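# Four arms bridge sticks to rest a block over the well

## Task

Around a square opening (the well) with nothing under it but the floor stand four desks, each carrying one arm. The well is centred at scene x = 0, y = 0 with its edges parallel to x and y. Approximate mounts (metres) and facing (degrees counter-clockwise from +x): arm1 at (+0.22, +0.56, +0.72) facing -90; arm2 at (-0.52, +0.50, +0.72) facing -90; arm3 at (-0.22, -0.56, +0.72) facing +90; arm4 at (+0.52, -0.50, +0.72) facing +90. No single wooden stick spans the well. Get the wooden block to rest with its centre over the well's middle; block and sticks may overhang the well. Use as many arms as you like. It only counts if the arrangement stays put without any robot holding it; at the end, open the grippers and move the arms away.

## Robot and tools

Robots: four identical i2rt Big YAM arms, arm1 to arm4, each with six revolute joints, a two-finger gripper and a wrist camera. A fixed room camera, cam_high, looks down on the scene. The arms act independently; one being slow or halted does not stop the others. Reach is roughly 1.0 m from the joint1 axis. Joints move at different speeds, so the hand can sweep a wide path between postures; plan clearances.

Frame: a single scene frame, origin on the floor, +z up, metres. The well centre is (0, 0). The hand point is midway between the fingertips; its z axis runs along the fingers and the fingers close along its y axis. Foot poses are not printed, only the approximate mounts in the task.

execute_actions: argument actions is a list holding one action or nothing. The action is an object keyed by arm name (arm1, arm2, arm3, arm4); each value holds joints, an object of absolute targets by name (not offsets). All named motions begin together. Names and ranges: joint1_rad -2.879 to 2.879 (base yaw, positive counter-clockwise from above, 0 points along the foot's facing); joint2_rad 0 to 3.141 (shoulder; 0 upper arm points back, roughly level, increasing lifts it up then forward); joint3_rad 0 to 3.019 (elbow; 0 folded, increasing opens); joint4_rad -1.692 to 1.57 (hand pitch, positive raises the fingers); joint5_rad -1.57 to 1.57 (hand swing sideways, positive to the arm's right); joint6_rad -2.094 to 2.094 (hand roll, positive clockwise viewed from behind the hand); gripper_m 0 to 0.093 metres of fingertip gap. Completion tolerances: ±0.045, ±0.14, ±0.09, ±0.055, ±0.03, ±0.035 rad and ±0.003 m. Each action is capped at 15 s. Optional cameras lists which images come back (arm1_cam_wrist … arm4_cam_wrist, cam_high, or all; omitted or null means all, [] means none). A bad key, unknown camera or out-of-range number rejects the whole call and nothing moves. An empty actions list only reports state and images. Joints or arms you omit may still be driving toward earlier targets.

wait: seconds from 0 to 10; commands nothing, the sim keeps running, returns state and images.
zoom_image: camera name and region [x0, y0, x1, y1] in that camera's pixels from the top-left, at most 504 by 504, on the latest full image.
read_manual: section "licences" only; gives licence text, no motion.
finished_scene: scene number; ends the scene after the last command is held, reports success, irreversible. The goal must already hold without robot support. Replying with no tool call also ends things.

Results: joint_positions gives each joint's reading. joint_status tells how each commanded motion ended: done; off_target (stopped short, may still push); contact_stop or time_out (target abandoned and the joint holds where it stopped, though a timed-out joint may keep a target up to 0.375, 0.375, 0.113, 0.225, 0.075, 0.3 rad from its position and keep pushing); not_followed, with a "joint command not followed" line and usually a cause, meaning the self/inter-arm collision check blocked those targets (the gripper part still runs, and blocked targets may be retried with later actions). on_its_own lists uncommanded behaviour; "held at" is the held target, not the actual position. To relieve a pushing joint, command its reported position. Tiny target changes may produce no motion. A loaded joint left holding will sag. The pictures line names the images in order; changed camera calibrations are listed.

Cameras: calibration is given in OpenCV form (K, distortion D, T_world_to_cam mapping scene to camera). Wrist cameras are fisheye 504x504; cam_high is 896x504 pinhole with radial distortion. Expect a few degrees and millimetres of error; wrist camera poses also inherit joint reading errors.

Hazards: the arms do not stop on contact and can push very hard. Pressing two robots together hard ends the run; hard hits may too. The collision check can react late and ignores fingers, gripper housings and wrist cameras. Knocking or placing anything outside the work area ends the scene. Avoid dropping, slipping, slamming or shoving objects; a loose object may occasionally be nudged by outside disturbance. Motors heat while holding loads or pushing: a MOTOR HOT warning appears from 85 °C, and at 100 °C an OVER-TEMPERATURE FAULT makes that arm and gripper go limp and fall until cool, counting as a stop; affected keys then show limit_stop_at_motor_heat and should be resent. After any stop, the remaining motion calls in that reply are skipped. The sim keeps running while you think, holding the last command. Shorter robot motion time is better. Grip force is about 50 to 62 N per pad.

Finish by releasing the grippers and moving every arm clear of the block and sticks.

Each tool is called after ">>>" as a command line: name --argument value for each argument, lists and objects as JSON in quotes; but a table of rows of numbers goes row by row, as --pt "numbers of a row", without its own name.

## Session

>>> execute_actions --actions '[]'

Scene clock: 0.00 s.
Motor temperatures (°C, as the motors report them): arm1=[22 24 24 24 26 27] | arm2=[23 24 25 26 25 24] | arm3=[26 24 26 26 25 25] | arm4=[25 24 24 26 23 24]
arm1.joint_positions: joint1_rad=+0.281 joint2_rad=+0.642 joint3_rad=+1.472 joint4_rad=-1.389 joint5_rad=-0.074 joint6_rad=-0.062 gripper_m=+0.094
arm1.joint_status: not commanded
arm1.hand: x=+0.2837 y=+0.3453 z=+1.3448 quat_wxyz=(-0.397, -0.497, -0.719, +0.280) (m; scene frame)
arm2.joint_positions: joint1_rad=-0.384 joint2_rad=+0.568 joint3_rad=+1.325 joint4_rad=-1.311 joint5_rad=-0.193 joint6_rad=+0.210 gripper_m=+0.095
arm2.joint_status: not commanded
arm2.hand: x=-0.5765 y=+0.2835 z=+1.3137 quat_wxyz=(-0.377, -0.747, -0.446, +0.318) (m; scene frame)
arm3.joint_positions: joint1_rad=-0.127 joint2_rad=+0.503 joint3_rad=+1.424 joint4_rad=-1.130 joint5_rad=+0.150 joint6_rad=-0.499 gripper_m=+0.095
arm3.joint_status: not commanded
arm3.hand: x=-0.1793 y=-0.3735 z=+1.3993 quat_wxyz=(-0.584, +0.622, -0.461, -0.244) (m; scene frame)
arm4.joint_positions: joint1_rad=-0.068 joint2_rad=+0.584 joint3_rad=+1.425 joint4_rad=-1.311 joint5_rad=-0.260 joint6_rad=+0.008 gripper_m=+0.094
arm4.joint_status: not commanded
arm4.hand: x=+0.4958 y=-0.2947 z=+1.3229 quat_wxyz=(-0.311, +0.615, -0.576, -0.439) (m; scene frame)
pictures: arm1_cam_wrist, arm2_cam_wrist, arm3_cam_wrist, arm4_cam_wrist, cam_high
Images, in order (width x height): arm1_cam_wrist 504x504, arm2_cam_wrist 504x504, arm3_cam_wrist 504x504, arm4_cam_wrist 504x504, cam_high 896x504.

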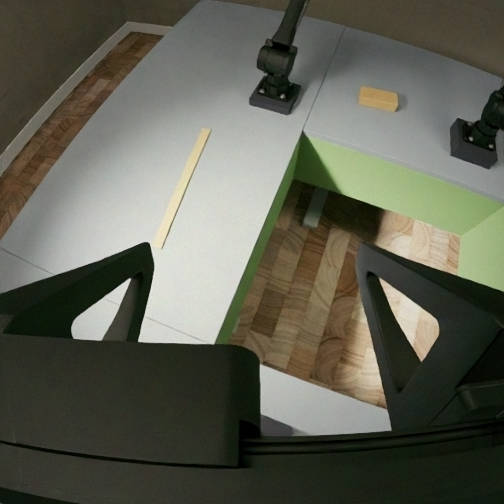

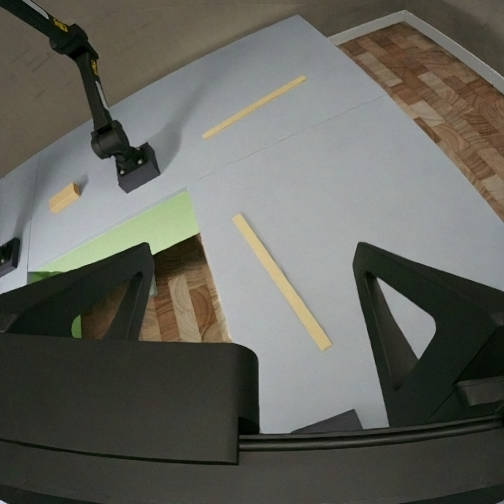

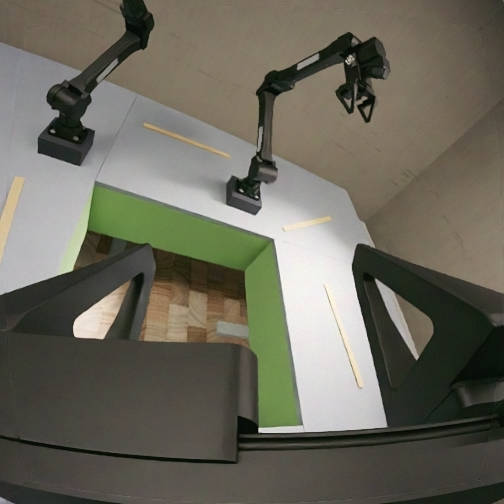

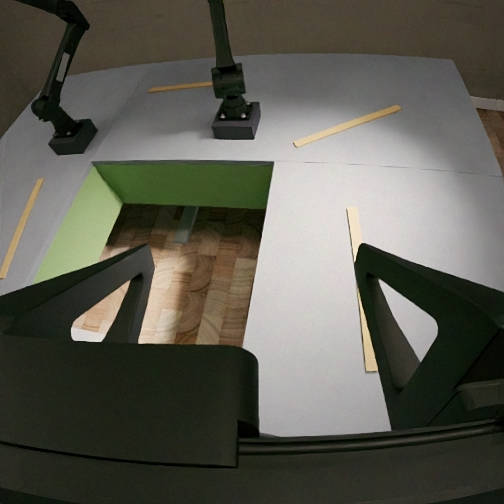

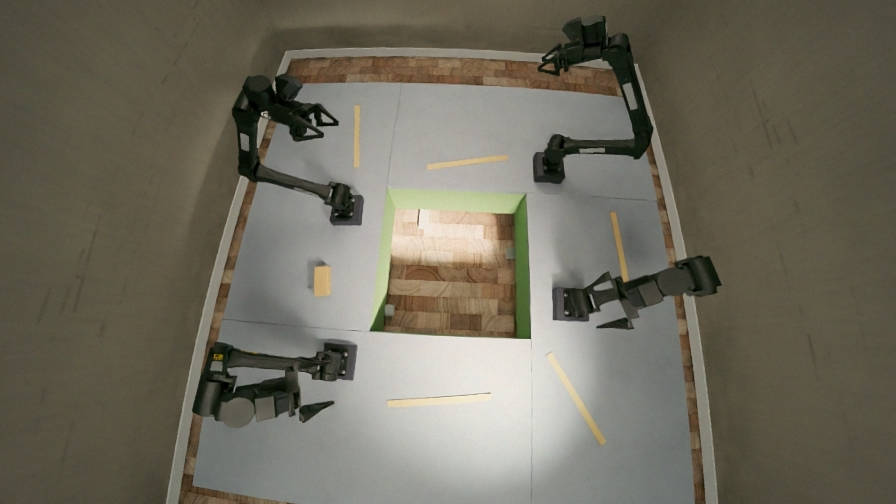

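>>> zoom_image --camera "cam_high" --region '[290,80,650,280]'

>>> zoom_image --camera "cam_high" --region '[290,260,650,460]'

Region (290, 80, 650, 280) of cam_high's 896x504 image, scaled by 1.400, with more detail than that image has.

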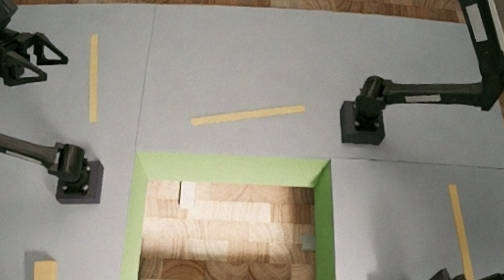

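Region (290, 260, 650, 460) of cam_high's 896x504 image, scaled by 1.400, with more detail than that image has.

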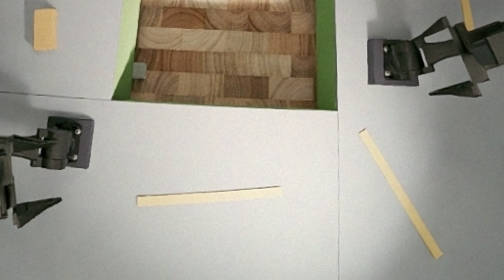

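>>> execute_actions --actions '[{"arm1":{"joints":{"joint1_rad":1.613,"joint2_rad":1.578,"joint3_rad":0.96,"joint4_rad":-0.953,"joint5_rad":0,"joint6_rad":-0.517,"gripper_m":0.07}},"arm2":{"joints":{"joint1_rad":-0.063,"joint2_rad":1.677,"joint3_rad":1.087,"joint4_rad":-0.981,"joint5_rad":0,"joint6_rad":-0.279,"gripper_m":0.07}},"arm3":{"joints":{"joint1_rad":1.654,"joint2_rad":1.746,"joint3_rad":1.198,"joint4_rad":-1.023,"joint5_rad":0,"joint6_rad":-0.09,"gripper_m":0.07}},"arm4":{"joints":{"joint1_rad":-0.274,"joint2_rad":1.728,"joint3_rad":1.247,"joint4_rad":-1.09,"joint5_rad":0,"joint6_rad":-0.396,"gripper_m":0.07}}}]'

Scene clock: 32.27 s.
Motor temperatures (°C, as the motors report them): arm1=[22 25 27 24 26 27] | arm2=[23 25 28 26 25 24] | arm3=[26 25 29 26 25 25] | arm4=[25 25 26 26 23 24]
arm1.joint_positions: joint1_rad=+1.611 joint2_rad=+1.551 joint3_rad=+0.957 joint4_rad=-0.960 joint5_rad=+0.001 joint6_rad=-0.508 gripper_m=+0.070
arm1.joint_status: all done
arm1.hand: x=+0.6198 y=+0.5666 z=+0.8343 quat_wxyz=(-0.011, +0.260, -0.966, +0.003) (m; scene frame)
arm2.joint_positions: joint1_rad=-0.069 joint2_rad=+1.671 joint3_rad=+1.097 joint4_rad=-0.997 joint5_rad=-0.003 joint6_rad=-0.265 gripper_m=+0.070
arm2.joint_status: all done
arm2.hand: x=-0.5542 y=+0.0535 z=+0.8360 quat_wxyz=(-0.004, -0.637, -0.770, +0.000) (m; scene frame)
arm3.joint_positions: joint1_rad=+1.662 joint2_rad=+1.757 joint3_rad=+1.192 joint4_rad=-1.025 joint5_rad=+0.000 joint6_rad=-0.099 gripper_m=+0.070
arm3.joint_status: all done
arm3.hand: x=-0.6897 y=-0.6219 z=+0.8075 quat_wxyz=(-0.002, +0.993, +0.115, +0.014) (m; scene frame)
arm4.joint_positions: joint1_rad=-0.264 joint2_rad=+1.739 joint3_rad=+1.246 joint4_rad=-1.101 joint5_rad=-0.004 joint6_rad=-0.388 gripper_m=+0.070
arm4.joint_status: all done
arm4.hand: x=+0.6555 y=-0.0376 z=+0.8208 quat_wxyz=(+0.006, +0.743, -0.669, -0.003) (m; scene frame)
pictures: arm1_cam_wrist, arm2_cam_wrist, arm3_cam_wrist, arm4_cam_wrist, cam_high
camera_calibration (this result's frames):
arm1_cam_wrist: T_world_to_cam=[[0.505634, -0.86253, 0.0193788, 0.157182], [-0.716413, -0.40725, 0.56648, 0.205165], [-0.480714, -0.300315, -0.823848, 1.27854], [0, 0, 0, 1]] pos_world=[0.682117, 0.603091, 0.934051]
arm2_cam_wrist: T_world_to_cam=[[-0.982022, -0.18876, -0.00130229, -0.53513], [-0.154529, 0.799935, 0.579848, -0.607075], [-0.108411, 0.569625, -0.814723, 0.714839], [0, 0, 0, 1]] pos_world=[-0.541824, -0.0225808, 0.93371]
arm3_cam_wrist: T_world_to_cam=[[-0.222387, 0.974943, -0.00552881, 0.459949], [0.773759, 0.179941, 0.607387, 0.163511], [0.593162, 0.130797, -0.794387, 1.25361], [0, 0, 0, 1]] pos_world=[-0.767824, -0.641814, 0.899079]
arm4_cam_wrist: T_world_to_cam=[[0.996026, 0.0870711, -0.0187401, -0.632387], [0.0814653, -0.805596, 0.586838, -0.559964], [0.0359997, -0.586033, -0.809487, 0.743488], [0, 0, 0, 1]] pos_world=[0.648726, 0.0396668, 0.918601]
Images, in order (width x height): arm1_cam_wrist 504x504, arm2_cam_wrist 504x504, arm3_cam_wrist 504x504, arm4_cam_wrist 504x504, cam_high 896x504.

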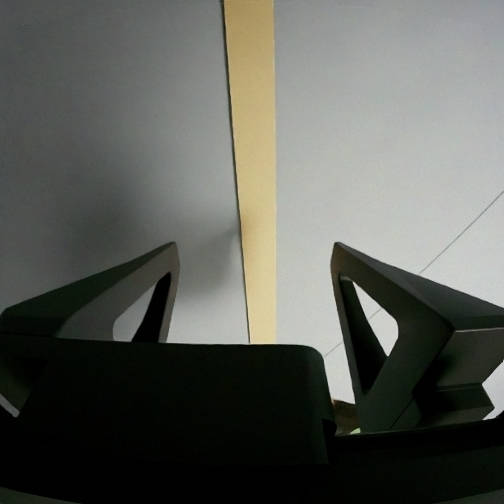

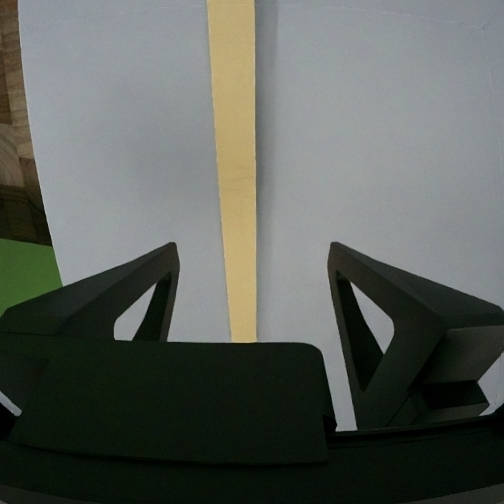

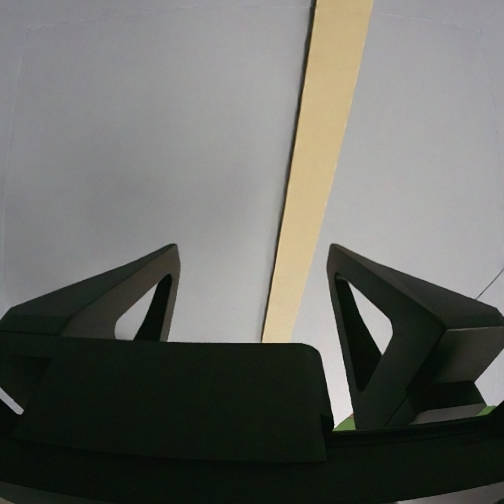

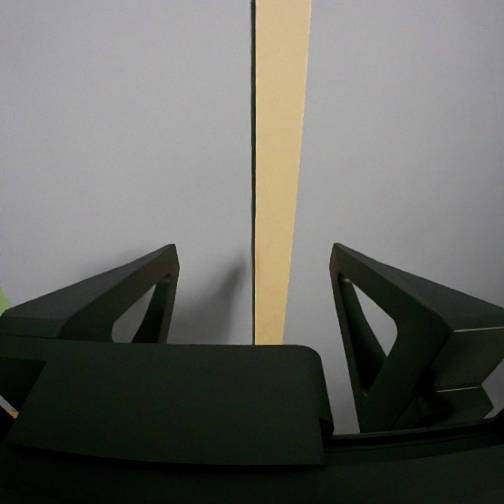

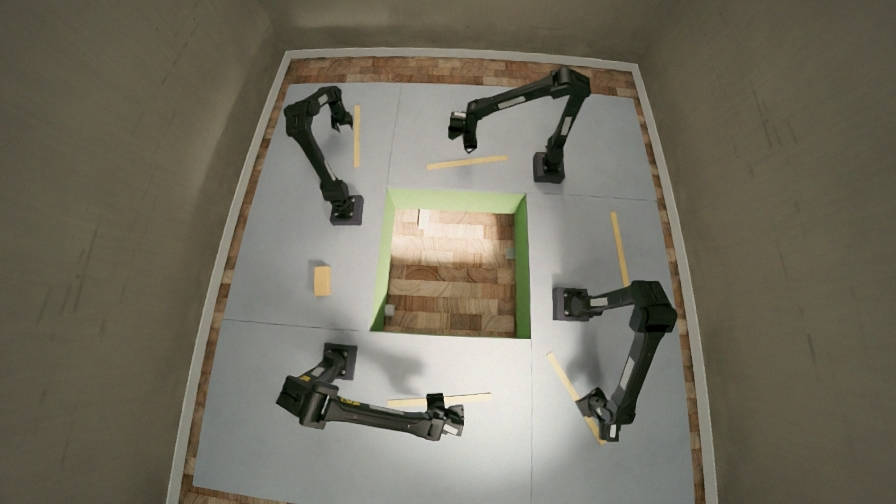

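>>> execute_actions --actions '[{"arm1":{"joints":{"joint2_rad":1.452,"joint3_rad":1.104,"joint4_rad":-1.223,"joint6_rad":1.054,"gripper_m":0.093}},"arm2":{"joints":{"joint1_rad":-0.042,"joint2_rad":1.56,"joint3_rad":1.211,"joint4_rad":-1.222,"joint6_rad":1.31,"gripper_m":0.093}},"arm3":{"joints":{"joint1_rad":1.585,"joint2_rad":1.634,"joint3_rad":1.355,"joint4_rad":-1.292,"joint6_rad":1.45,"gripper_m":0.093}},"arm4":{"joints":{"joint1_rad":-0.295,"joint2_rad":1.643,"joint3_rad":1.401,"joint4_rad":-1.329,"joint6_rad":1.14,"gripper_m":0.093}}}]' --cameras '["arm1_cam_wrist","arm2_cam_wrist","arm3_cam_wrist","arm4_cam_wrist"]'

Scene clock: 41.87 s.
Motor temperatures (°C, as the motors report them): arm1=[22 25 27 24 26 27] | arm2=[23 25 28 26 25 24] | arm3=[26 25 30 26 25 25] | arm4=[25 25 26 26 23 24]
arm1.joint_positions: joint1_rad=+1.611 joint2_rad=+1.446 joint3_rad=+1.067 joint4_rad=-1.214 joint5_rad=+0.001 joint6_rad=+1.045 gripper_m=+0.093
arm1.joint_status: all done
arm1.hand: x=+0.6080 y=+0.5663 z=+0.9107 quat_wxyz=(+0.007, -0.491, -0.871, +0.004) (m; scene frame)
arm2.joint_positions: joint1_rad=-0.052 joint2_rad=+1.541 joint3_rad=+1.179 joint4_rad=-1.205 joint5_rad=-0.003 joint6_rad=+1.295 gripper_m=+0.093
arm2.joint_status: all done
arm2.hand: x=-0.5461 y=+0.0647 z=+0.9186 quat_wxyz=(-0.004, -0.994, -0.108, -0.002) (m; scene frame)
arm3.joint_positions: joint1_rad=+1.577 joint2_rad=+1.627 joint3_rad=+1.326 joint4_rad=-1.282 joint5_rad=+0.000 joint6_rad=+1.441 gripper_m=+0.093
arm3.joint_status: all done
arm3.hand: x=-0.6903 y=-0.5823 z=+0.9141 quat_wxyz=(-0.009, +0.767, -0.642, +0.006) (m; scene frame)
arm4.joint_positions: joint1_rad=-0.285 joint2_rad=+1.638 joint3_rad=+1.359 joint4_rad=-1.316 joint5_rad=-0.004 joint6_rad=+1.132 gripper_m=+0.093
arm4.joint_status: all done
arm4.hand: x=+0.6630 y=-0.0482 z=+0.9076 quat_wxyz=(+0.006, +0.067, -0.998, +0.002) (m; scene frame)
pictures: arm1_cam_wrist, arm2_cam_wrist, arm3_cam_wrist, arm4_cam_wrist
camera_calibration (this result's frames):
arm1_cam_wrist: T_world_to_cam=[[-0.853091, -0.521266, 0.0227726, 0.791145], [-0.409426, 0.695835, 0.590071, -0.679504], [-0.323429, 0.49406, -0.80703, 0.774964], [0, 0, 0, 1]] pos_world=[0.647358, 0.502341, 1.00836]
arm2_cam_wrist: T_world_to_cam=[[-0.216284, 0.976315, -0.005538, -0.178263], [0.789805, 0.178296, 0.586871, -0.113222], [0.573959, 0.122557, -0.809661, 1.17366], [0, 0, 0, 1]] pos_world=[-0.622762, 0.0503881, 1.01572]
arm3_cam_wrist: T_world_to_cam=[[0.985339, 0.170071, 0.0135325, 0.769325], [0.130438, -0.802089, 0.582786, -0.901328], [0.109969, -0.572477, -0.812513, 0.607002], [0, 0, 0, 1]] pos_world=[-0.70723, -0.506291, 1.00807]
arm4_cam_wrist: T_world_to_cam=[[0.11731, -0.993089, -0.00352758, -0.120652], [-0.798671, -0.096454, 0.593987, -0.00878236], [-0.590222, -0.0668632, -0.804467, 1.24288], [0, 0, 0, 1]] pos_world=[0.740715, -0.037562, 1.00465]
Images, in order (width x height): arm1_cam_wrist 504x504, arm2_cam_wrist 504x504, arm3_cam_wrist 504x504, arm4_cam_wrist 504x504.

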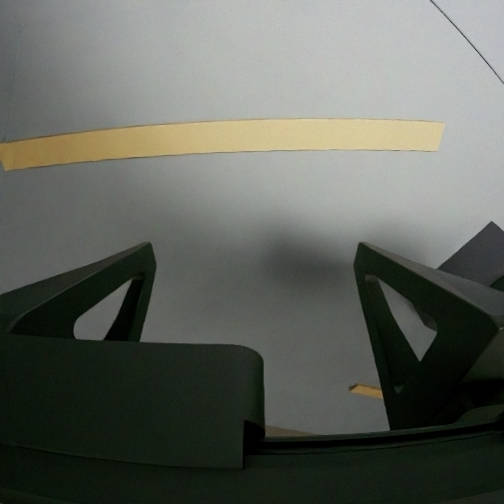

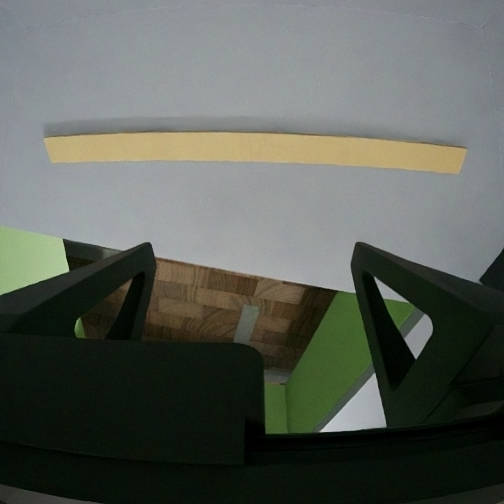

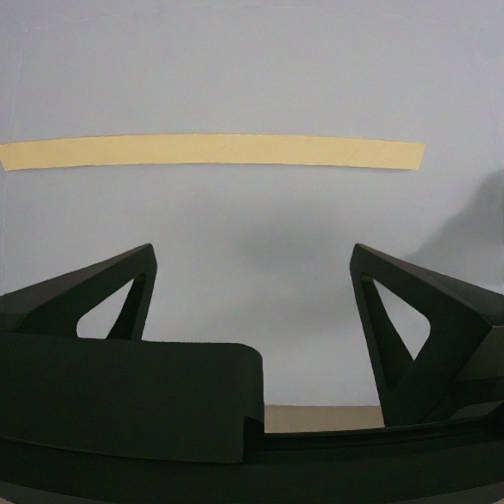

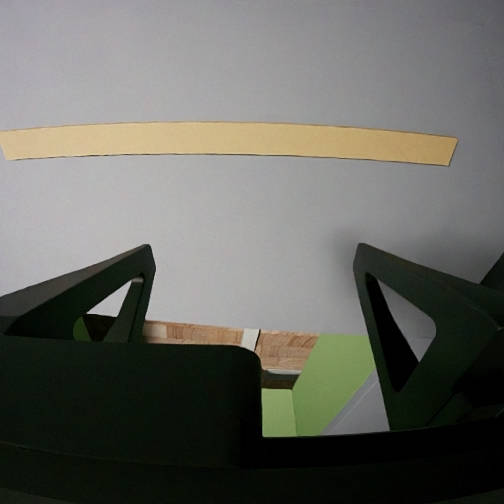

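>>> execute_actions --actions '[{"arm1":{"joints":{"joint1_rad":1.627,"joint6_rad":-0.55}},"arm2":{"joints":{"joint1_rad":-0.06,"joint6_rad":-0.275}},"arm3":{"joints":{"joint1_rad":1.595,"joint6_rad":-0.103}},"arm4":{"joints":{"joint6_rad":-0.406}}}]' --cameras '[]'

>>> execute_actions --actions '[{"arm1":{"joints":{"joint2_rad":1.767,"joint3_rad":0.945,"joint4_rad":-0.749}},"arm2":{"joints":{"joint2_rad":1.8,"joint3_rad":0.961,"joint4_rad":-0.732}},"arm3":{"joints":{"joint2_rad":1.918,"joint3_rad":1.225,"joint4_rad":-0.878}},"arm4":{"joints":{"joint2_rad":1.882,"joint3_rad":1.243,"joint4_rad":-0.932}}}]'

Scene clock: 55.47 s.
Motor temperatures (°C, as the motors report them): arm1=[22 25 29 24 26 27] | arm2=[23 25 29 26 25 24] | arm3=[26 25 31 26 25 25] | arm4=[25 25 28 26 23 24]
arm1.joint_positions: joint1_rad=+1.612 joint2_rad=+1.446 joint3_rad=+1.067 joint4_rad=-1.214 joint5_rad=+0.001 joint6_rad=-0.540 gripper_m=+0.093
arm1.joint_status: all done
arm1.hand: x=+0.6080 y=+0.5670 z=+0.9107 quat_wxyz=(+0.008, +0.277, -0.961, -0.002) (m; scene frame)
arm2.joint_positions: joint1_rad=-0.052 joint2_rad=+1.541 joint3_rad=+1.179 joint4_rad=-1.205 joint5_rad=-0.003 joint6_rad=-0.260 gripper_m=+0.093
arm2.joint_status: all done
arm2.hand: x=-0.5461 y=+0.0647 z=+0.9186 quat_wxyz=(-0.005, -0.632, -0.775, +0.002) (m; scene frame)
arm3.joint_positions: joint1_rad=+1.589 joint2_rad=+1.627 joint3_rad=+1.326 joint4_rad=-1.282 joint5_rad=+0.000 joint6_rad=-0.094 gripper_m=+0.093
arm3.joint_status: all done
arm3.hand: x=-0.6900 y=-0.5875 z=+0.9141 quat_wxyz=(-0.002, +0.997, +0.076, +0.010) (m; scene frame)
arm4.joint_positions: joint1_rad=-0.285 joint2_rad=+1.638 joint3_rad=+1.359 joint4_rad=-1.316 joint5_rad=-0.004 joint6_rad=-0.397 gripper_m=+0.093
arm4.joint_status: all done
arm4.hand: x=+0.6630 y=-0.0482 z=+0.9076 quat_wxyz=(+0.006, +0.739, -0.674, -0.003) (m; scene frame)
pictures: none
No camera images: the call's "cameras" was empty. Leave "cameras" out to get every camera's image.

Scene clock: 56.67 s.
Motor temperatures (°C, as the motors report them): arm1=[22 25 28 24 26 27] | arm2=[23 25 29 26 25 24] | arm3=[26 25 31 26 25 25] | arm4=[25 25 27 26 23 24]
arm1.joint_positions: joint1_rad=+1.612 joint2_rad=+1.779 joint3_rad=+0.942 joint4_rad=-0.760 joint5_rad=+0.001 joint6_rad=-0.541 gripper_m=+0.093
arm1.joint_status: all done
arm1.hand: x=+0.6332 y=+0.5677 z=+0.7408 quat_wxyz=(+0.010, +0.277, -0.961, -0.003) (m; scene frame)
arm2.joint_positions: joint1_rad=-0.052 joint2_rad=+1.803 joint3_rad=+0.953 joint4_rad=-0.749 joint5_rad=-0.003 joint6_rad=-0.261 gripper_m=+0.093
arm2.joint_status: all done
arm2.hand: x=-0.5447 y=+0.0804 z=+0.7392 quat_wxyz=(+0.005, -0.632, -0.775, -0.011) (m; scene frame)
arm3.joint_positions: joint1_rad=+1.596 joint2_rad=+1.937 joint3_rad=+1.215 joint4_rad=-0.889 joint5_rad=+0.003 joint6_rad=-0.094 gripper_m=+0.093
arm3.joint_status: all done
arm3.hand: x=-0.7132 y=-0.5914 z=+0.7298 quat_wxyz=(-0.003, +0.997, +0.080, +0.024) (m; scene frame)
arm4.joint_positions: joint1_rad=-0.283 joint2_rad=+1.891 joint3_rad=+1.238 joint4_rad=-0.947 joint5_rad=+0.000 joint6_rad=-0.398 gripper_m=+0.093
arm4.joint_status: all done
arm4.hand: x=+0.6700 y=-0.0210 z=+0.7458 quat_wxyz=(+0.007, +0.740, -0.673, +0.000) (m; scene frame)
pictures: arm1_cam_wrist, arm2_cam_wrist, arm3_cam_wrist, arm4_cam_wrist, cam_high
camera_calibration (this result's frames):
arm1_cam_wrist: T_world_to_cam=[[0.535357, -0.844622, -0.0025058, 0.140393], [-0.676712, -0.4307, 0.597126, 0.233676], [-0.505425, -0.31798, -0.802144, 1.21797], [0, 0, 0, 1]] pos_world=[0.698561, 0.606512, 0.837802]
arm2_cam_wrist: T_world_to_cam=[[-0.979314, -0.202182, -0.00819939, -0.513176], [-0.166294, 0.781075, 0.601888, -0.592235], [-0.115287, 0.5908, -0.798539, 0.604346], [0, 0, 0, 1]] pos_world=[-0.531373, 0.00177704, 0.834845]
arm3_cam_wrist: T_world_to_cam=[[-0.152639, 0.988274, -0.00396224, 0.480979], [0.772225, 0.12177, 0.623571, 0.176113], [0.616742, 0.0921215, -0.781756, 1.18656], [0, 0, 0, 1]] pos_world=[-0.794384, -0.606092, 0.819687]
arm4_cam_wrist: T_world_to_cam=[[0.99674, 0.0786678, -0.0178888, -0.651053], [0.0739737, -0.802695, 0.591784, -0.502343], [0.0321951, -0.591178, -0.805898, 0.691701], [0, 0, 0, 1]] pos_world=[0.663822, 0.0569073, 0.843073]
Images, in order (width x height): arm1_cam_wrist 504x504, arm2_cam_wrist 504x504, arm3_cam_wrist 504x504, arm4_cam_wrist 504x504, cam_high 896x504.

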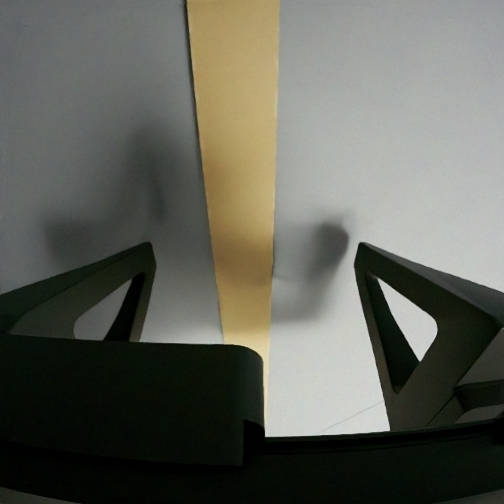

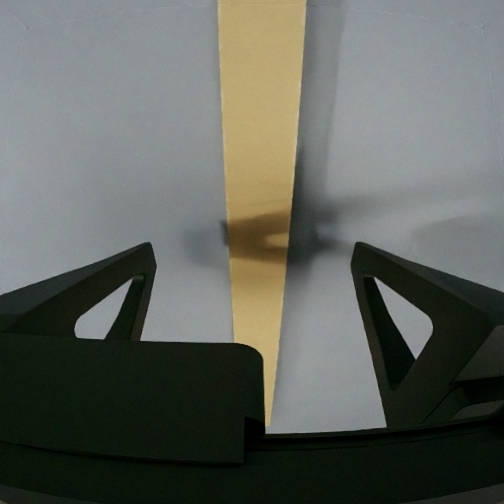

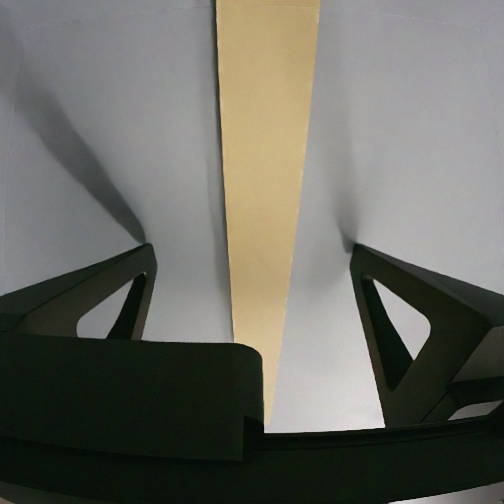

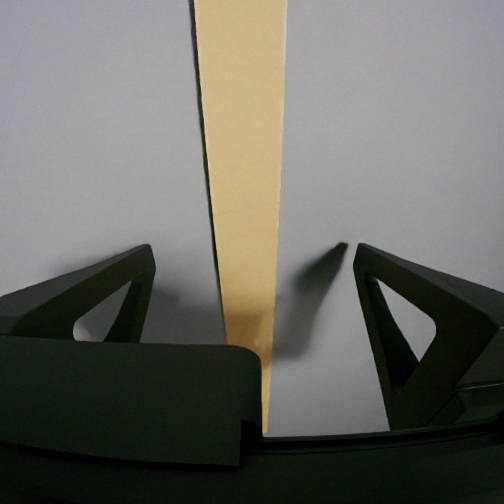

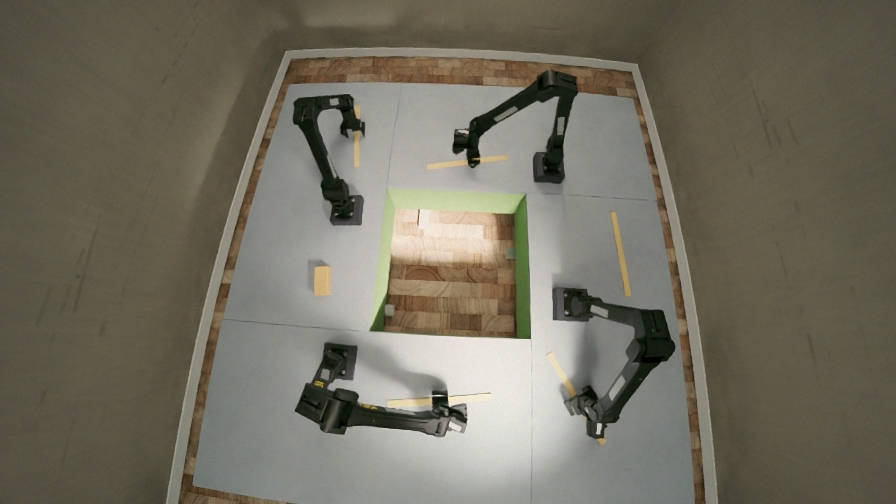

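>>> execute_actions --actions '[{"arm1":{"joints":{"joint2_rad":1.80,"joint4_rad":-0.70}},"arm2":{"joints":{"joint2_rad":1.83,"joint4_rad":-0.685}},"arm4":{"joints":{"joint2_rad":1.915,"joint4_rad":-0.89}}}]' --cameras '[]'

>>> execute_actions --actions '[{"arm1":{"joints":{"gripper_m":0.0}},"arm2":{"joints":{"gripper_m":0.0}},"arm3":{"joints":{"gripper_m":0.0}},"arm4":{"joints":{"gripper_m":0.0}}}]' --cameras '["arm1_cam_wrist","arm2_cam_wrist","arm3_cam_wrist","arm4_cam_wrist"]'

Scene clock: 61.57 s.
Motor temperatures (°C, as the motors report them): arm1=[22 25 28 24 26 27] | arm2=[23 25 28 26 25 24] | arm3=[26 26 30 26 25 25] | arm4=[25 25 27 26 23 24]
arm1.joint_positions: joint1_rad=+1.612 joint2_rad=+1.779 joint3_rad=+0.942 joint4_rad=-0.712 joint5_rad=+0.001 joint6_rad=-0.541 gripper_m=+0.093
arm1.joint_status: all done
arm1.hand: x=+0.6450 y=+0.5680 z=+0.7409 quat_wxyz=(-0.013, +0.277, -0.961, +0.003) (m; scene frame)
arm2.joint_positions: joint1_rad=-0.052 joint2_rad=+1.805 joint3_rad=+0.953 joint4_rad=-0.703 joint5_rad=-0.003 joint6_rad=-0.261 gripper_m=+0.093
arm2.joint_status: all done
arm2.hand: x=-0.5453 y=+0.0695 z=+0.7383 quat_wxyz=(-0.008, -0.632, -0.775, +0.006) (m; scene frame)
arm3.joint_positions: joint1_rad=+1.596 joint2_rad=+1.937 joint3_rad=+1.215 joint4_rad=-0.889 joint5_rad=+0.003 joint6_rad=-0.094 gripper_m=+0.093
arm3.joint_status: not commanded
arm3.hand: x=-0.7132 y=-0.5914 z=+0.7298 quat_wxyz=(-0.003, +0.997, +0.080, +0.024) (m; scene frame)
arm4.joint_positions: joint1_rad=-0.283 joint2_rad=+1.910 joint3_rad=+1.238 joint4_rad=-0.906 joint5_rad=+0.000 joint6_rad=-0.398 gripper_m=+0.093
arm4.joint_status: all done
arm4.hand: x=+0.6722 y=-0.0139 z=+0.7365 quat_wxyz=(-0.003, +0.740, -0.673, -0.005) (m; scene frame)
pictures: none
No camera images: the call's "cameras" was empty. Leave "cameras" out to get every camera's image.

Scene clock: 62.27 s.
Motor temperatures (°C, as the motors report them): arm1=[22 25 28 24 26 27] | arm2=[23 25 28 26 25 24] | arm3=[26 26 30 26 25 25] | arm4=[25 25 27 26 23 24]
arm1.joint_positions: joint1_rad=+1.612 joint2_rad=+1.779 joint3_rad=+0.942 joint4_rad=-0.712 joint5_rad=+0.001 joint6_rad=-0.542 gripper_m=+0.000
arm1.joint_status: all done
arm1.hand: x=+0.6450 y=+0.5680 z=+0.7409 quat_wxyz=(-0.013, +0.277, -0.961, +0.003) (m; scene frame)
arm2.joint_positions: joint1_rad=-0.052 joint2_rad=+1.805 joint3_rad=+0.953 joint4_rad=-0.703 joint5_rad=-0.003 joint6_rad=-0.261 gripper_m=+0.001
arm2.joint_status: all done
arm2.hand: x=-0.5453 y=+0.0695 z=+0.7383 quat_wxyz=(-0.008, -0.632, -0.775, +0.006) (m; scene frame)
arm3.joint_positions: joint1_rad=+1.596 joint2_rad=+1.937 joint3_rad=+1.215 joint4_rad=-0.889 joint5_rad=+0.002 joint6_rad=-0.095 gripper_m=+0.028
arm3.joint_status: gripper_m off_target (ended at +0.028, target +0.000)
arm3.hand: x=-0.7132 y=-0.5915 z=+0.7298 quat_wxyz=(-0.003, +0.996, +0.080, +0.024) (m; scene frame)
arm4.joint_positions: joint1_rad=-0.283 joint2_rad=+1.910 joint3_rad=+1.238 joint4_rad=-0.905 joint5_rad=+0.000 joint6_rad=-0.399 gripper_m=+0.027
arm4.joint_status: gripper_m off_target (ended at +0.027, target +0.000)
arm4.hand: x=+0.6723 y=-0.0137 z=+0.7365 quat_wxyz=(-0.003, +0.740, -0.672, -0.005) (m; scene frame)
pictures: arm1_cam_wrist, arm2_cam_wrist, arm3_cam_wrist, arm4_cam_wrist
camera_calibration (this result's frames):
arm1_cam_wrist: T_world_to_cam=[[0.535478, -0.844251, 0.0224248, 0.115507], [-0.704299, -0.431743, 0.563525, 0.285036], [-0.466075, -0.317549, -0.825795, 1.21593], [0, 0, 0, 1]] pos_world=[0.705614, 0.606698, 0.840895]
arm2_cam_wrist: T_world_to_cam=[[-0.97927, -0.202536, 0.00319848, -0.524388], [-0.16498, 0.806645, 0.567543, -0.558938], [-0.117528, 0.55525, -0.823337, 0.629514], [0, 0, 0, 1]] pos_world=[-0.531745, -0.00488037, 0.837201]
arm3_cam_wrist: T_world_to_cam=[[-0.153355, 0.98816, -0.00475854, 0.481113], [0.7721, 0.122827, 0.623518, 0.176698], [0.61672, 0.0919457, -0.781794, 1.18647], [0, 0, 0, 1]] pos_world=[-0.79437, -0.60621, 0.819693]
arm4_cam_wrist: T_world_to_cam=[[0.996813, 0.0792034, -0.00950168, -0.660219], [0.0702537, -0.815211, 0.574887, -0.476388], [0.0377871, -0.573723, -0.818178, 0.69397], [0, 0, 0, 1]] pos_world=[0.66536, 0.0620811, 0.835386]
Images, in order (width x height): arm1_cam_wrist 504x504, arm2_cam_wrist 504x504, arm3_cam_wrist 504x504, arm4_cam_wrist 504x504.

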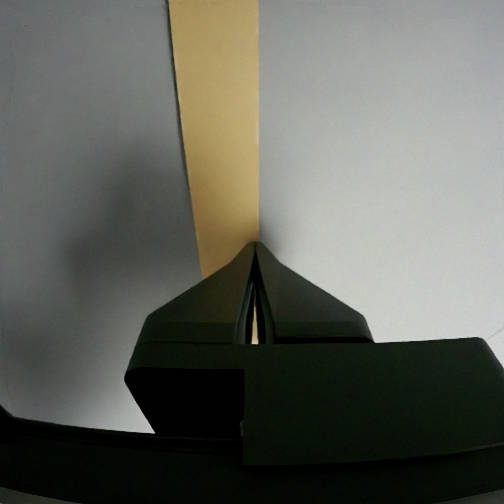

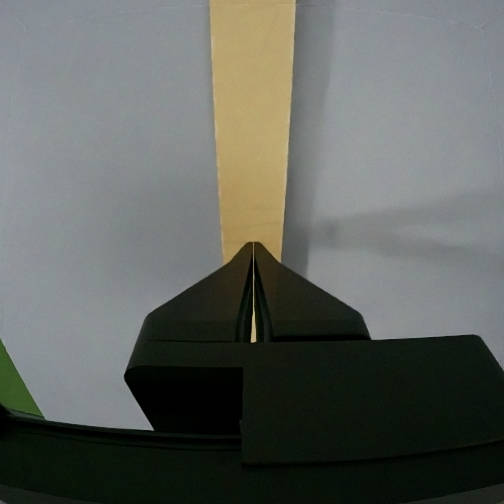

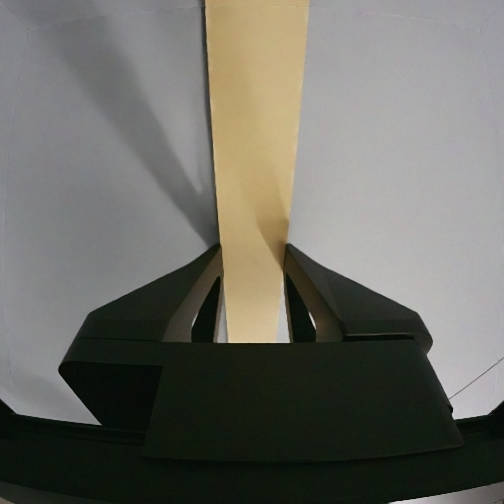

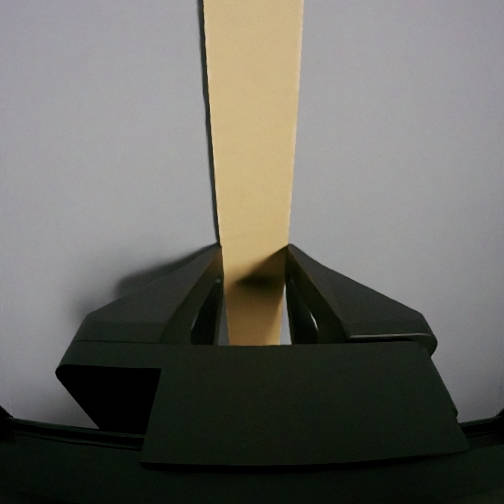

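>>> execute_actions --actions '[{"arm1":{"joints":{"gripper_m":0.08,"joint1_rad":1.65}},"arm2":{"joints":{"gripper_m":0.08}}}]' --cameras '[]'

>>> execute_actions --actions '[{"arm1":{"joints":{"joint2_rad":1.825}},"arm2":{"joints":{"joint2_rad":1.85}}}]' --cameras '[]'

>>> execute_actions --actions '[{"arm1":{"joints":{"gripper_m":0.0}},"arm2":{"joints":{"gripper_m":0.0}}}]' --cameras '["arm1_cam_wrist","arm2_cam_wrist"]'

Scene clock: 65.10 s.
Motor temperatures (°C, as the motors report them): arm1=[22 25 27 24 26 27] | arm2=[23 25 28 26 25 24] | arm3=[26 26 30 26 25 25] | arm4=[25 26 27 26 23 24]
arm1.joint_positions: joint1_rad=+1.641 joint2_rad=+1.779 joint3_rad=+0.942 joint4_rad=-0.712 joint5_rad=+0.001 joint6_rad=-0.542 gripper_m=+0.080
arm1.joint_status: all done
arm1.hand: x=+0.6446 y=+0.5802 z=+0.7409 quat_wxyz=(-0.013, +0.291, -0.957, +0.003) (m; scene frame)
arm2.joint_positions: joint1_rad=-0.052 joint2_rad=+1.805 joint3_rad=+0.953 joint4_rad=-0.703 joint5_rad=-0.003 joint6_rad=-0.261 gripper_m=+0.080
arm2.joint_status: all done
arm2.hand: x=-0.5453 y=+0.0695 z=+0.7383 quat_wxyz=(-0.008, -0.632, -0.775, +0.006) (m; scene frame)
arm3.joint_positions: joint1_rad=+1.596 joint2_rad=+1.937 joint3_rad=+1.215 joint4_rad=-0.889 joint5_rad=+0.002 joint6_rad=-0.095 gripper_m=+0.028
arm3.joint_status: not commanded
arm3.hand: x=-0.7132 y=-0.5915 z=+0.7298 quat_wxyz=(-0.003, +0.996, +0.080, +0.024) (m; scene frame)
arm4.joint_positions: joint1_rad=-0.283 joint2_rad=+1.910 joint3_rad=+1.238 joint4_rad=-0.905 joint5_rad=+0.000 joint6_rad=-0.399 gripper_m=+0.027
arm4.joint_status: not commanded
arm4.hand: x=+0.6723 y=-0.0137 z=+0.7365 quat_wxyz=(-0.003, +0.740, -0.672, -0.005) (m; scene frame)
pictures: none
No camera images: the call's "cameras" was empty. Leave "cameras" out to get every camera's image.

Scene clock: 65.77 s.
Motor temperatures (°C, as the motors report them): arm1=[22 25 27 24 26 27] | arm2=[23 25 28 26 25 24] | arm3=[26 26 30 26 25 25] | arm4=[25 26 27 26 23 24]
arm1.joint_positions: joint1_rad=+1.641 joint2_rad=+1.796 joint3_rad=+0.942 joint4_rad=-0.712 joint5_rad=+0.001 joint6_rad=-0.542 gripper_m=+0.080
arm1.joint_status: all done
arm1.hand: x=+0.6417 y=+0.5801 z=+0.7339 quat_wxyz=(-0.005, +0.291, -0.957, +0.001) (m; scene frame)
arm2.joint_positions: joint1_rad=-0.052 joint2_rad=+1.831 joint3_rad=+0.953 joint4_rad=-0.703 joint5_rad=-0.003 joint6_rad=-0.261 gripper_m=+0.080
arm2.joint_status: all done
arm2.hand: x=-0.5450 y=+0.0741 z=+0.7280 quat_wxyz=(-0.001, -0.632, -0.775, -0.004) (m; scene frame)
arm3.joint_positions: joint1_rad=+1.596 joint2_rad=+1.937 joint3_rad=+1.215 joint4_rad=-0.889 joint5_rad=+0.002 joint6_rad=-0.095 gripper_m=+0.028
arm3.joint_status: not commanded
arm3.hand: x=-0.7132 y=-0.5915 z=+0.7298 quat_wxyz=(-0.003, +0.996, +0.080, +0.024) (m; scene frame)
arm4.joint_positions: joint1_rad=-0.283 joint2_rad=+1.910 joint3_rad=+1.238 joint4_rad=-0.905 joint5_rad=+0.000 joint6_rad=-0.399 gripper_m=+0.027
arm4.joint_status: not commanded
arm4.hand: x=+0.6723 y=-0.0137 z=+0.7365 quat_wxyz=(-0.003, +0.740, -0.672, -0.005) (m; scene frame)
pictures: none
No camera images: the call's "cameras" was empty. Leave "cameras" out to get every camera's image.

Scene clock: 66.43 s.
Motor temperatures (°C, as the motors report them): arm1=[22 25 27 24 26 27] | arm2=[23 25 28 26 25 24] | arm3=[26 26 30 26 25 25] | arm4=[25 26 27 26 23 24]
arm1.joint_positions: joint1_rad=+1.641 joint2_rad=+1.796 joint3_rad=+0.942 joint4_rad=-0.711 joint5_rad=+0.001 joint6_rad=-0.542 gripper_m=+0.027
arm1.joint_status: gripper_m off_target (ended at +0.027, target +0.000)
arm1.hand: x=+0.6417 y=+0.5801 z=+0.7339 quat_wxyz=(-0.005, +0.291, -0.957, +0.001) (m; scene frame)
arm2.joint_positions: joint1_rad=-0.052 joint2_rad=+1.831 joint3_rad=+0.953 joint4_rad=-0.703 joint5_rad=-0.002 joint6_rad=-0.262 gripper_m=+0.027
arm2.joint_status: gripper_m off_target (ended at +0.027, target +0.000)
arm2.hand: x=-0.5451 y=+0.0741 z=+0.7280 quat_wxyz=(+0.000, -0.632, -0.775, -0.004) (m; scene frame)
arm3.joint_positions: joint1_rad=+1.596 joint2_rad=+1.937 joint3_rad=+1.215 joint4_rad=-0.889 joint5_rad=+0.002 joint6_rad=-0.095 gripper_m=+0.028
arm3.joint_status: not commanded
arm3.hand: x=-0.7132 y=-0.5915 z=+0.7298 quat_wxyz=(-0.003, +0.996, +0.080, +0.024) (m; scene frame)
arm4.joint_positions: joint1_rad=-0.283 joint2_rad=+1.910 joint3_rad=+1.238 joint4_rad=-0.905 joint5_rad=+0.000 joint6_rad=-0.399 gripper_m=+0.027
arm4.joint_status: not commanded
arm4.hand: x=+0.6723 y=-0.0137 z=+0.7365 quat_wxyz=(-0.003, +0.740, -0.672, -0.005) (m; scene frame)
pictures: arm1_cam_wrist, arm2_cam_wrist
camera_calibration (this result's frames):
arm1_cam_wrist: T_world_to_cam=[[0.560044, -0.828347, 0.0138615, 0.108941], [-0.681954, -0.451438, 0.57545, 0.280183], [-0.470415, -0.33173, -0.817719, 1.21759], [0, 0, 0, 1]] pos_world=[0.702831, 0.620636, 0.832903]
arm2_cam_wrist: T_world_to_cam=[[-0.979178, -0.202986, -0.00261255, -0.518931], [-0.165757, 0.792029, 0.58755, -0.570734], [-0.117195, 0.575749, -0.809184, 0.606866], [0, 0, 0, 1]] pos_world=[-0.531607, -0.00270061, 0.825045]
Images, in order (width x height): arm1_cam_wrist 504x504, arm2_cam_wrist 504x504.

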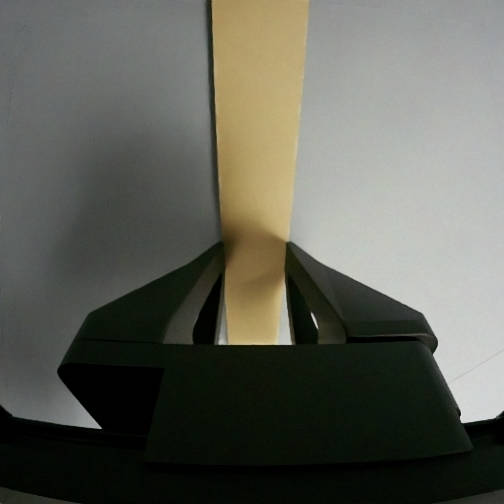

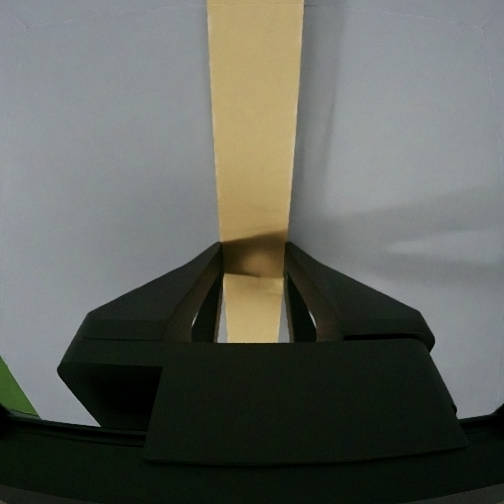

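>>> execute_actions --actions '[{"arm1":{"joints":{"joint2_rad":1.45,"joint4_rad":-0.9}},"arm3":{"joints":{"joint2_rad":1.55,"joint4_rad":-1.05}}}]' --cameras '[]'

>>> execute_actions --actions '[{"arm1":{"joints":{"joint1_rad":-0.56,"joint6_rad":-0.58,"joint5_rad":-0.135}},"arm3":{"joints":{"joint1_rad":-0.612,"joint6_rad":-0.573,"joint5_rad":-0.113,"joint2_rad":1.43,"joint3_rad":1.0}}}]' --cameras '[]'

>>> execute_actions --actions '[{"arm1":{"joints":{"joint2_rad":1.436,"joint3_rad":0.735,"joint4_rad":-0.645}},"arm3":{"joints":{"joint2_rad":1.429,"joint3_rad":0.772,"joint4_rad":-0.72}},"arm2":{"joints":{"joint2_rad":1.66,"joint4_rad":-0.8}},"arm4":{"joints":{"joint2_rad":1.76,"joint4_rad":-0.96}}}]' --cameras '["cam_high"]'

Scene clock: 79.17 s.
Motor temperatures (°C, as the motors report them): arm1=[22 25 27 24 26 27] | arm2=[23 25 28 26 25 24] | arm3=[26 26 30 26 25 25] | arm4=[25 26 26 26 23 24]
arm1.joint_positions: joint1_rad=+1.641 joint2_rad=+1.430 joint3_rad=+0.942 joint4_rad=-0.891 joint5_rad=+0.001 joint6_rad=-0.542 gripper_m=+0.027
arm1.joint_status: all done
arm1.hand: x=+0.6363 y=+0.5797 z=+0.8781 quat_wxyz=(-0.096, +0.289, -0.952, +0.024) (m; scene frame)
arm2.joint_positions: joint1_rad=-0.052 joint2_rad=+1.831 joint3_rad=+0.953 joint4_rad=-0.703 joint5_rad=-0.002 joint6_rad=-0.262 gripper_m=+0.027
arm2.joint_status: not commanded
arm2.hand: x=-0.5451 y=+0.0741 z=+0.7280 quat_wxyz=(+0.000, -0.632, -0.775, -0.004) (m; scene frame)
arm3.joint_positions: joint1_rad=+1.596 joint2_rad=+1.552 joint3_rad=+1.208 joint4_rad=-1.042 joint5_rad=+0.002 joint6_rad=-0.095 gripper_m=+0.028
arm3.joint_status: all done
arm3.hand: x=-0.7044 y=-0.5917 z=+0.9079 quat_wxyz=(-0.005, +0.993, +0.080, -0.088) (m; scene frame)
arm4.joint_positions: joint1_rad=-0.283 joint2_rad=+1.910 joint3_rad=+1.238 joint4_rad=-0.905 joint5_rad=+0.000 joint6_rad=-0.399 gripper_m=+0.027
arm4.joint_status: not commanded
arm4.hand: x=+0.6723 y=-0.0137 z=+0.7365 quat_wxyz=(-0.003, +0.740, -0.672, -0.005) (m; scene frame)
pictures: none
No camera images: the call's "cameras" was empty. Leave "cameras" out to get every camera's image.

Scene clock: 81.33 s.
Motor temperatures (°C, as the motors report them): arm1=[22 25 27 24 26 27] | arm2=[23 25 28 26 25 24] | arm3=[26 26 30 26 25 25] | arm4=[25 26 26 26 23 24]
arm1.joint_positions: joint1_rad=-0.558 joint2_rad=+1.431 joint3_rad=+0.942 joint4_rad=-0.891 joint5_rad=-0.134 joint6_rad=-0.575 gripper_m=+0.027
arm1.joint_status: all done
arm1.hand: x=+0.0053 y=+0.1963 z=+0.8753 quat_wxyz=(-0.086, -0.700, -0.705, +0.077) (m; scene frame)
arm2.joint_positions: joint1_rad=-0.052 joint2_rad=+1.831 joint3_rad=+0.953 joint4_rad=-0.700 joint5_rad=-0.002 joint6_rad=-0.262 gripper_m=+0.027
arm2.joint_status: not commanded
arm2.hand: x=-0.5452 y=+0.0736 z=+0.7279 quat_wxyz=(-0.001, -0.632, -0.775, -0.003) (m; scene frame)
arm3.joint_positions: joint1_rad=-0.616 joint2_rad=+1.447 joint3_rad=+0.992 joint4_rad=-1.045 joint5_rad=-0.113 joint6_rad=-0.573 gripper_m=+0.028
arm3.joint_status: all done
arm3.hand: x=-0.0142 y=-0.2124 z=+0.8779 quat_wxyz=(-0.027, +0.706, -0.705, -0.061) (m; scene frame)
arm4.joint_positions: joint1_rad=-0.283 joint2_rad=+1.910 joint3_rad=+1.238 joint4_rad=-0.905 joint5_rad=+0.000 joint6_rad=-0.399 gripper_m=+0.027
arm4.joint_status: not commanded
arm4.hand: x=+0.6723 y=-0.0137 z=+0.7365 quat_wxyz=(-0.003, +0.740, -0.672, -0.005) (m; scene frame)
pictures: none
No camera images: the call's "cameras" was empty. Leave "cameras" out to get every camera's image.

Scene clock: 82.43 s.
Motor temperatures (°C, as the motors report them): arm1=[22 25 27 24 26 27] | arm2=[23 25 28 26 25 24] | arm3=[26 26 30 26 25 25] | arm4=[25 26 26 26 23 24]
arm1.joint_positions: joint1_rad=-0.558 joint2_rad=+1.431 joint3_rad=+0.734 joint4_rad=-0.659 joint5_rad=-0.134 joint6_rad=-0.575 gripper_m=+0.027
arm1.joint_status: all done
arm1.hand: x=+0.0268 y=+0.2286 z=+0.8108 quat_wxyz=(-0.088, -0.698, -0.705, +0.089) (m; scene frame)
arm2.joint_positions: joint1_rad=-0.052 joint2_rad=+1.641 joint3_rad=+0.953 joint4_rad=-0.783 joint5_rad=-0.002 joint6_rad=-0.262 gripper_m=+0.027
arm2.joint_status: all done
arm2.hand: x=-0.5459 y=+0.0653 z=+0.8048 quat_wxyz=(-0.032, -0.631, -0.774, +0.040) (m; scene frame)
arm3.joint_positions: joint1_rad=-0.616 joint2_rad=+1.447 joint3_rad=+0.757 joint4_rad=-0.734 joint5_rad=-0.113 joint6_rad=-0.573 gripper_m=+0.028
arm3.joint_status: all done
arm3.hand: x=-0.0301 y=-0.2373 z=+0.8044 quat_wxyz=(-0.064, +0.706, -0.702, -0.069) (m; scene frame)
arm4.joint_positions: joint1_rad=-0.283 joint2_rad=+1.757 joint3_rad=+1.238 joint4_rad=-0.948 joint5_rad=+0.000 joint6_rad=-0.399 gripper_m=+0.027
arm4.joint_status: all done
arm4.hand: x=+0.6743 y=-0.0087 z=+0.8115 quat_wxyz=(-0.053, +0.739, -0.671, -0.028) (m; scene frame)
pictures: cam_high
Images, in order (width x height): cam_high 896x504.

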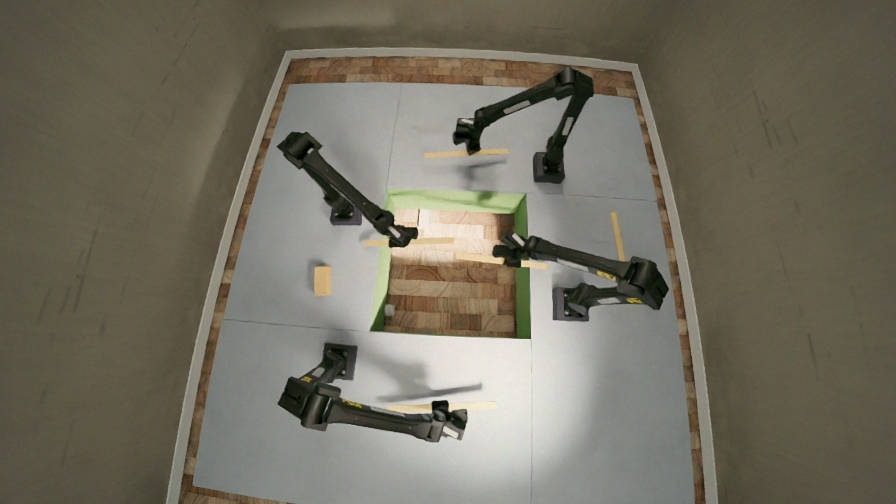

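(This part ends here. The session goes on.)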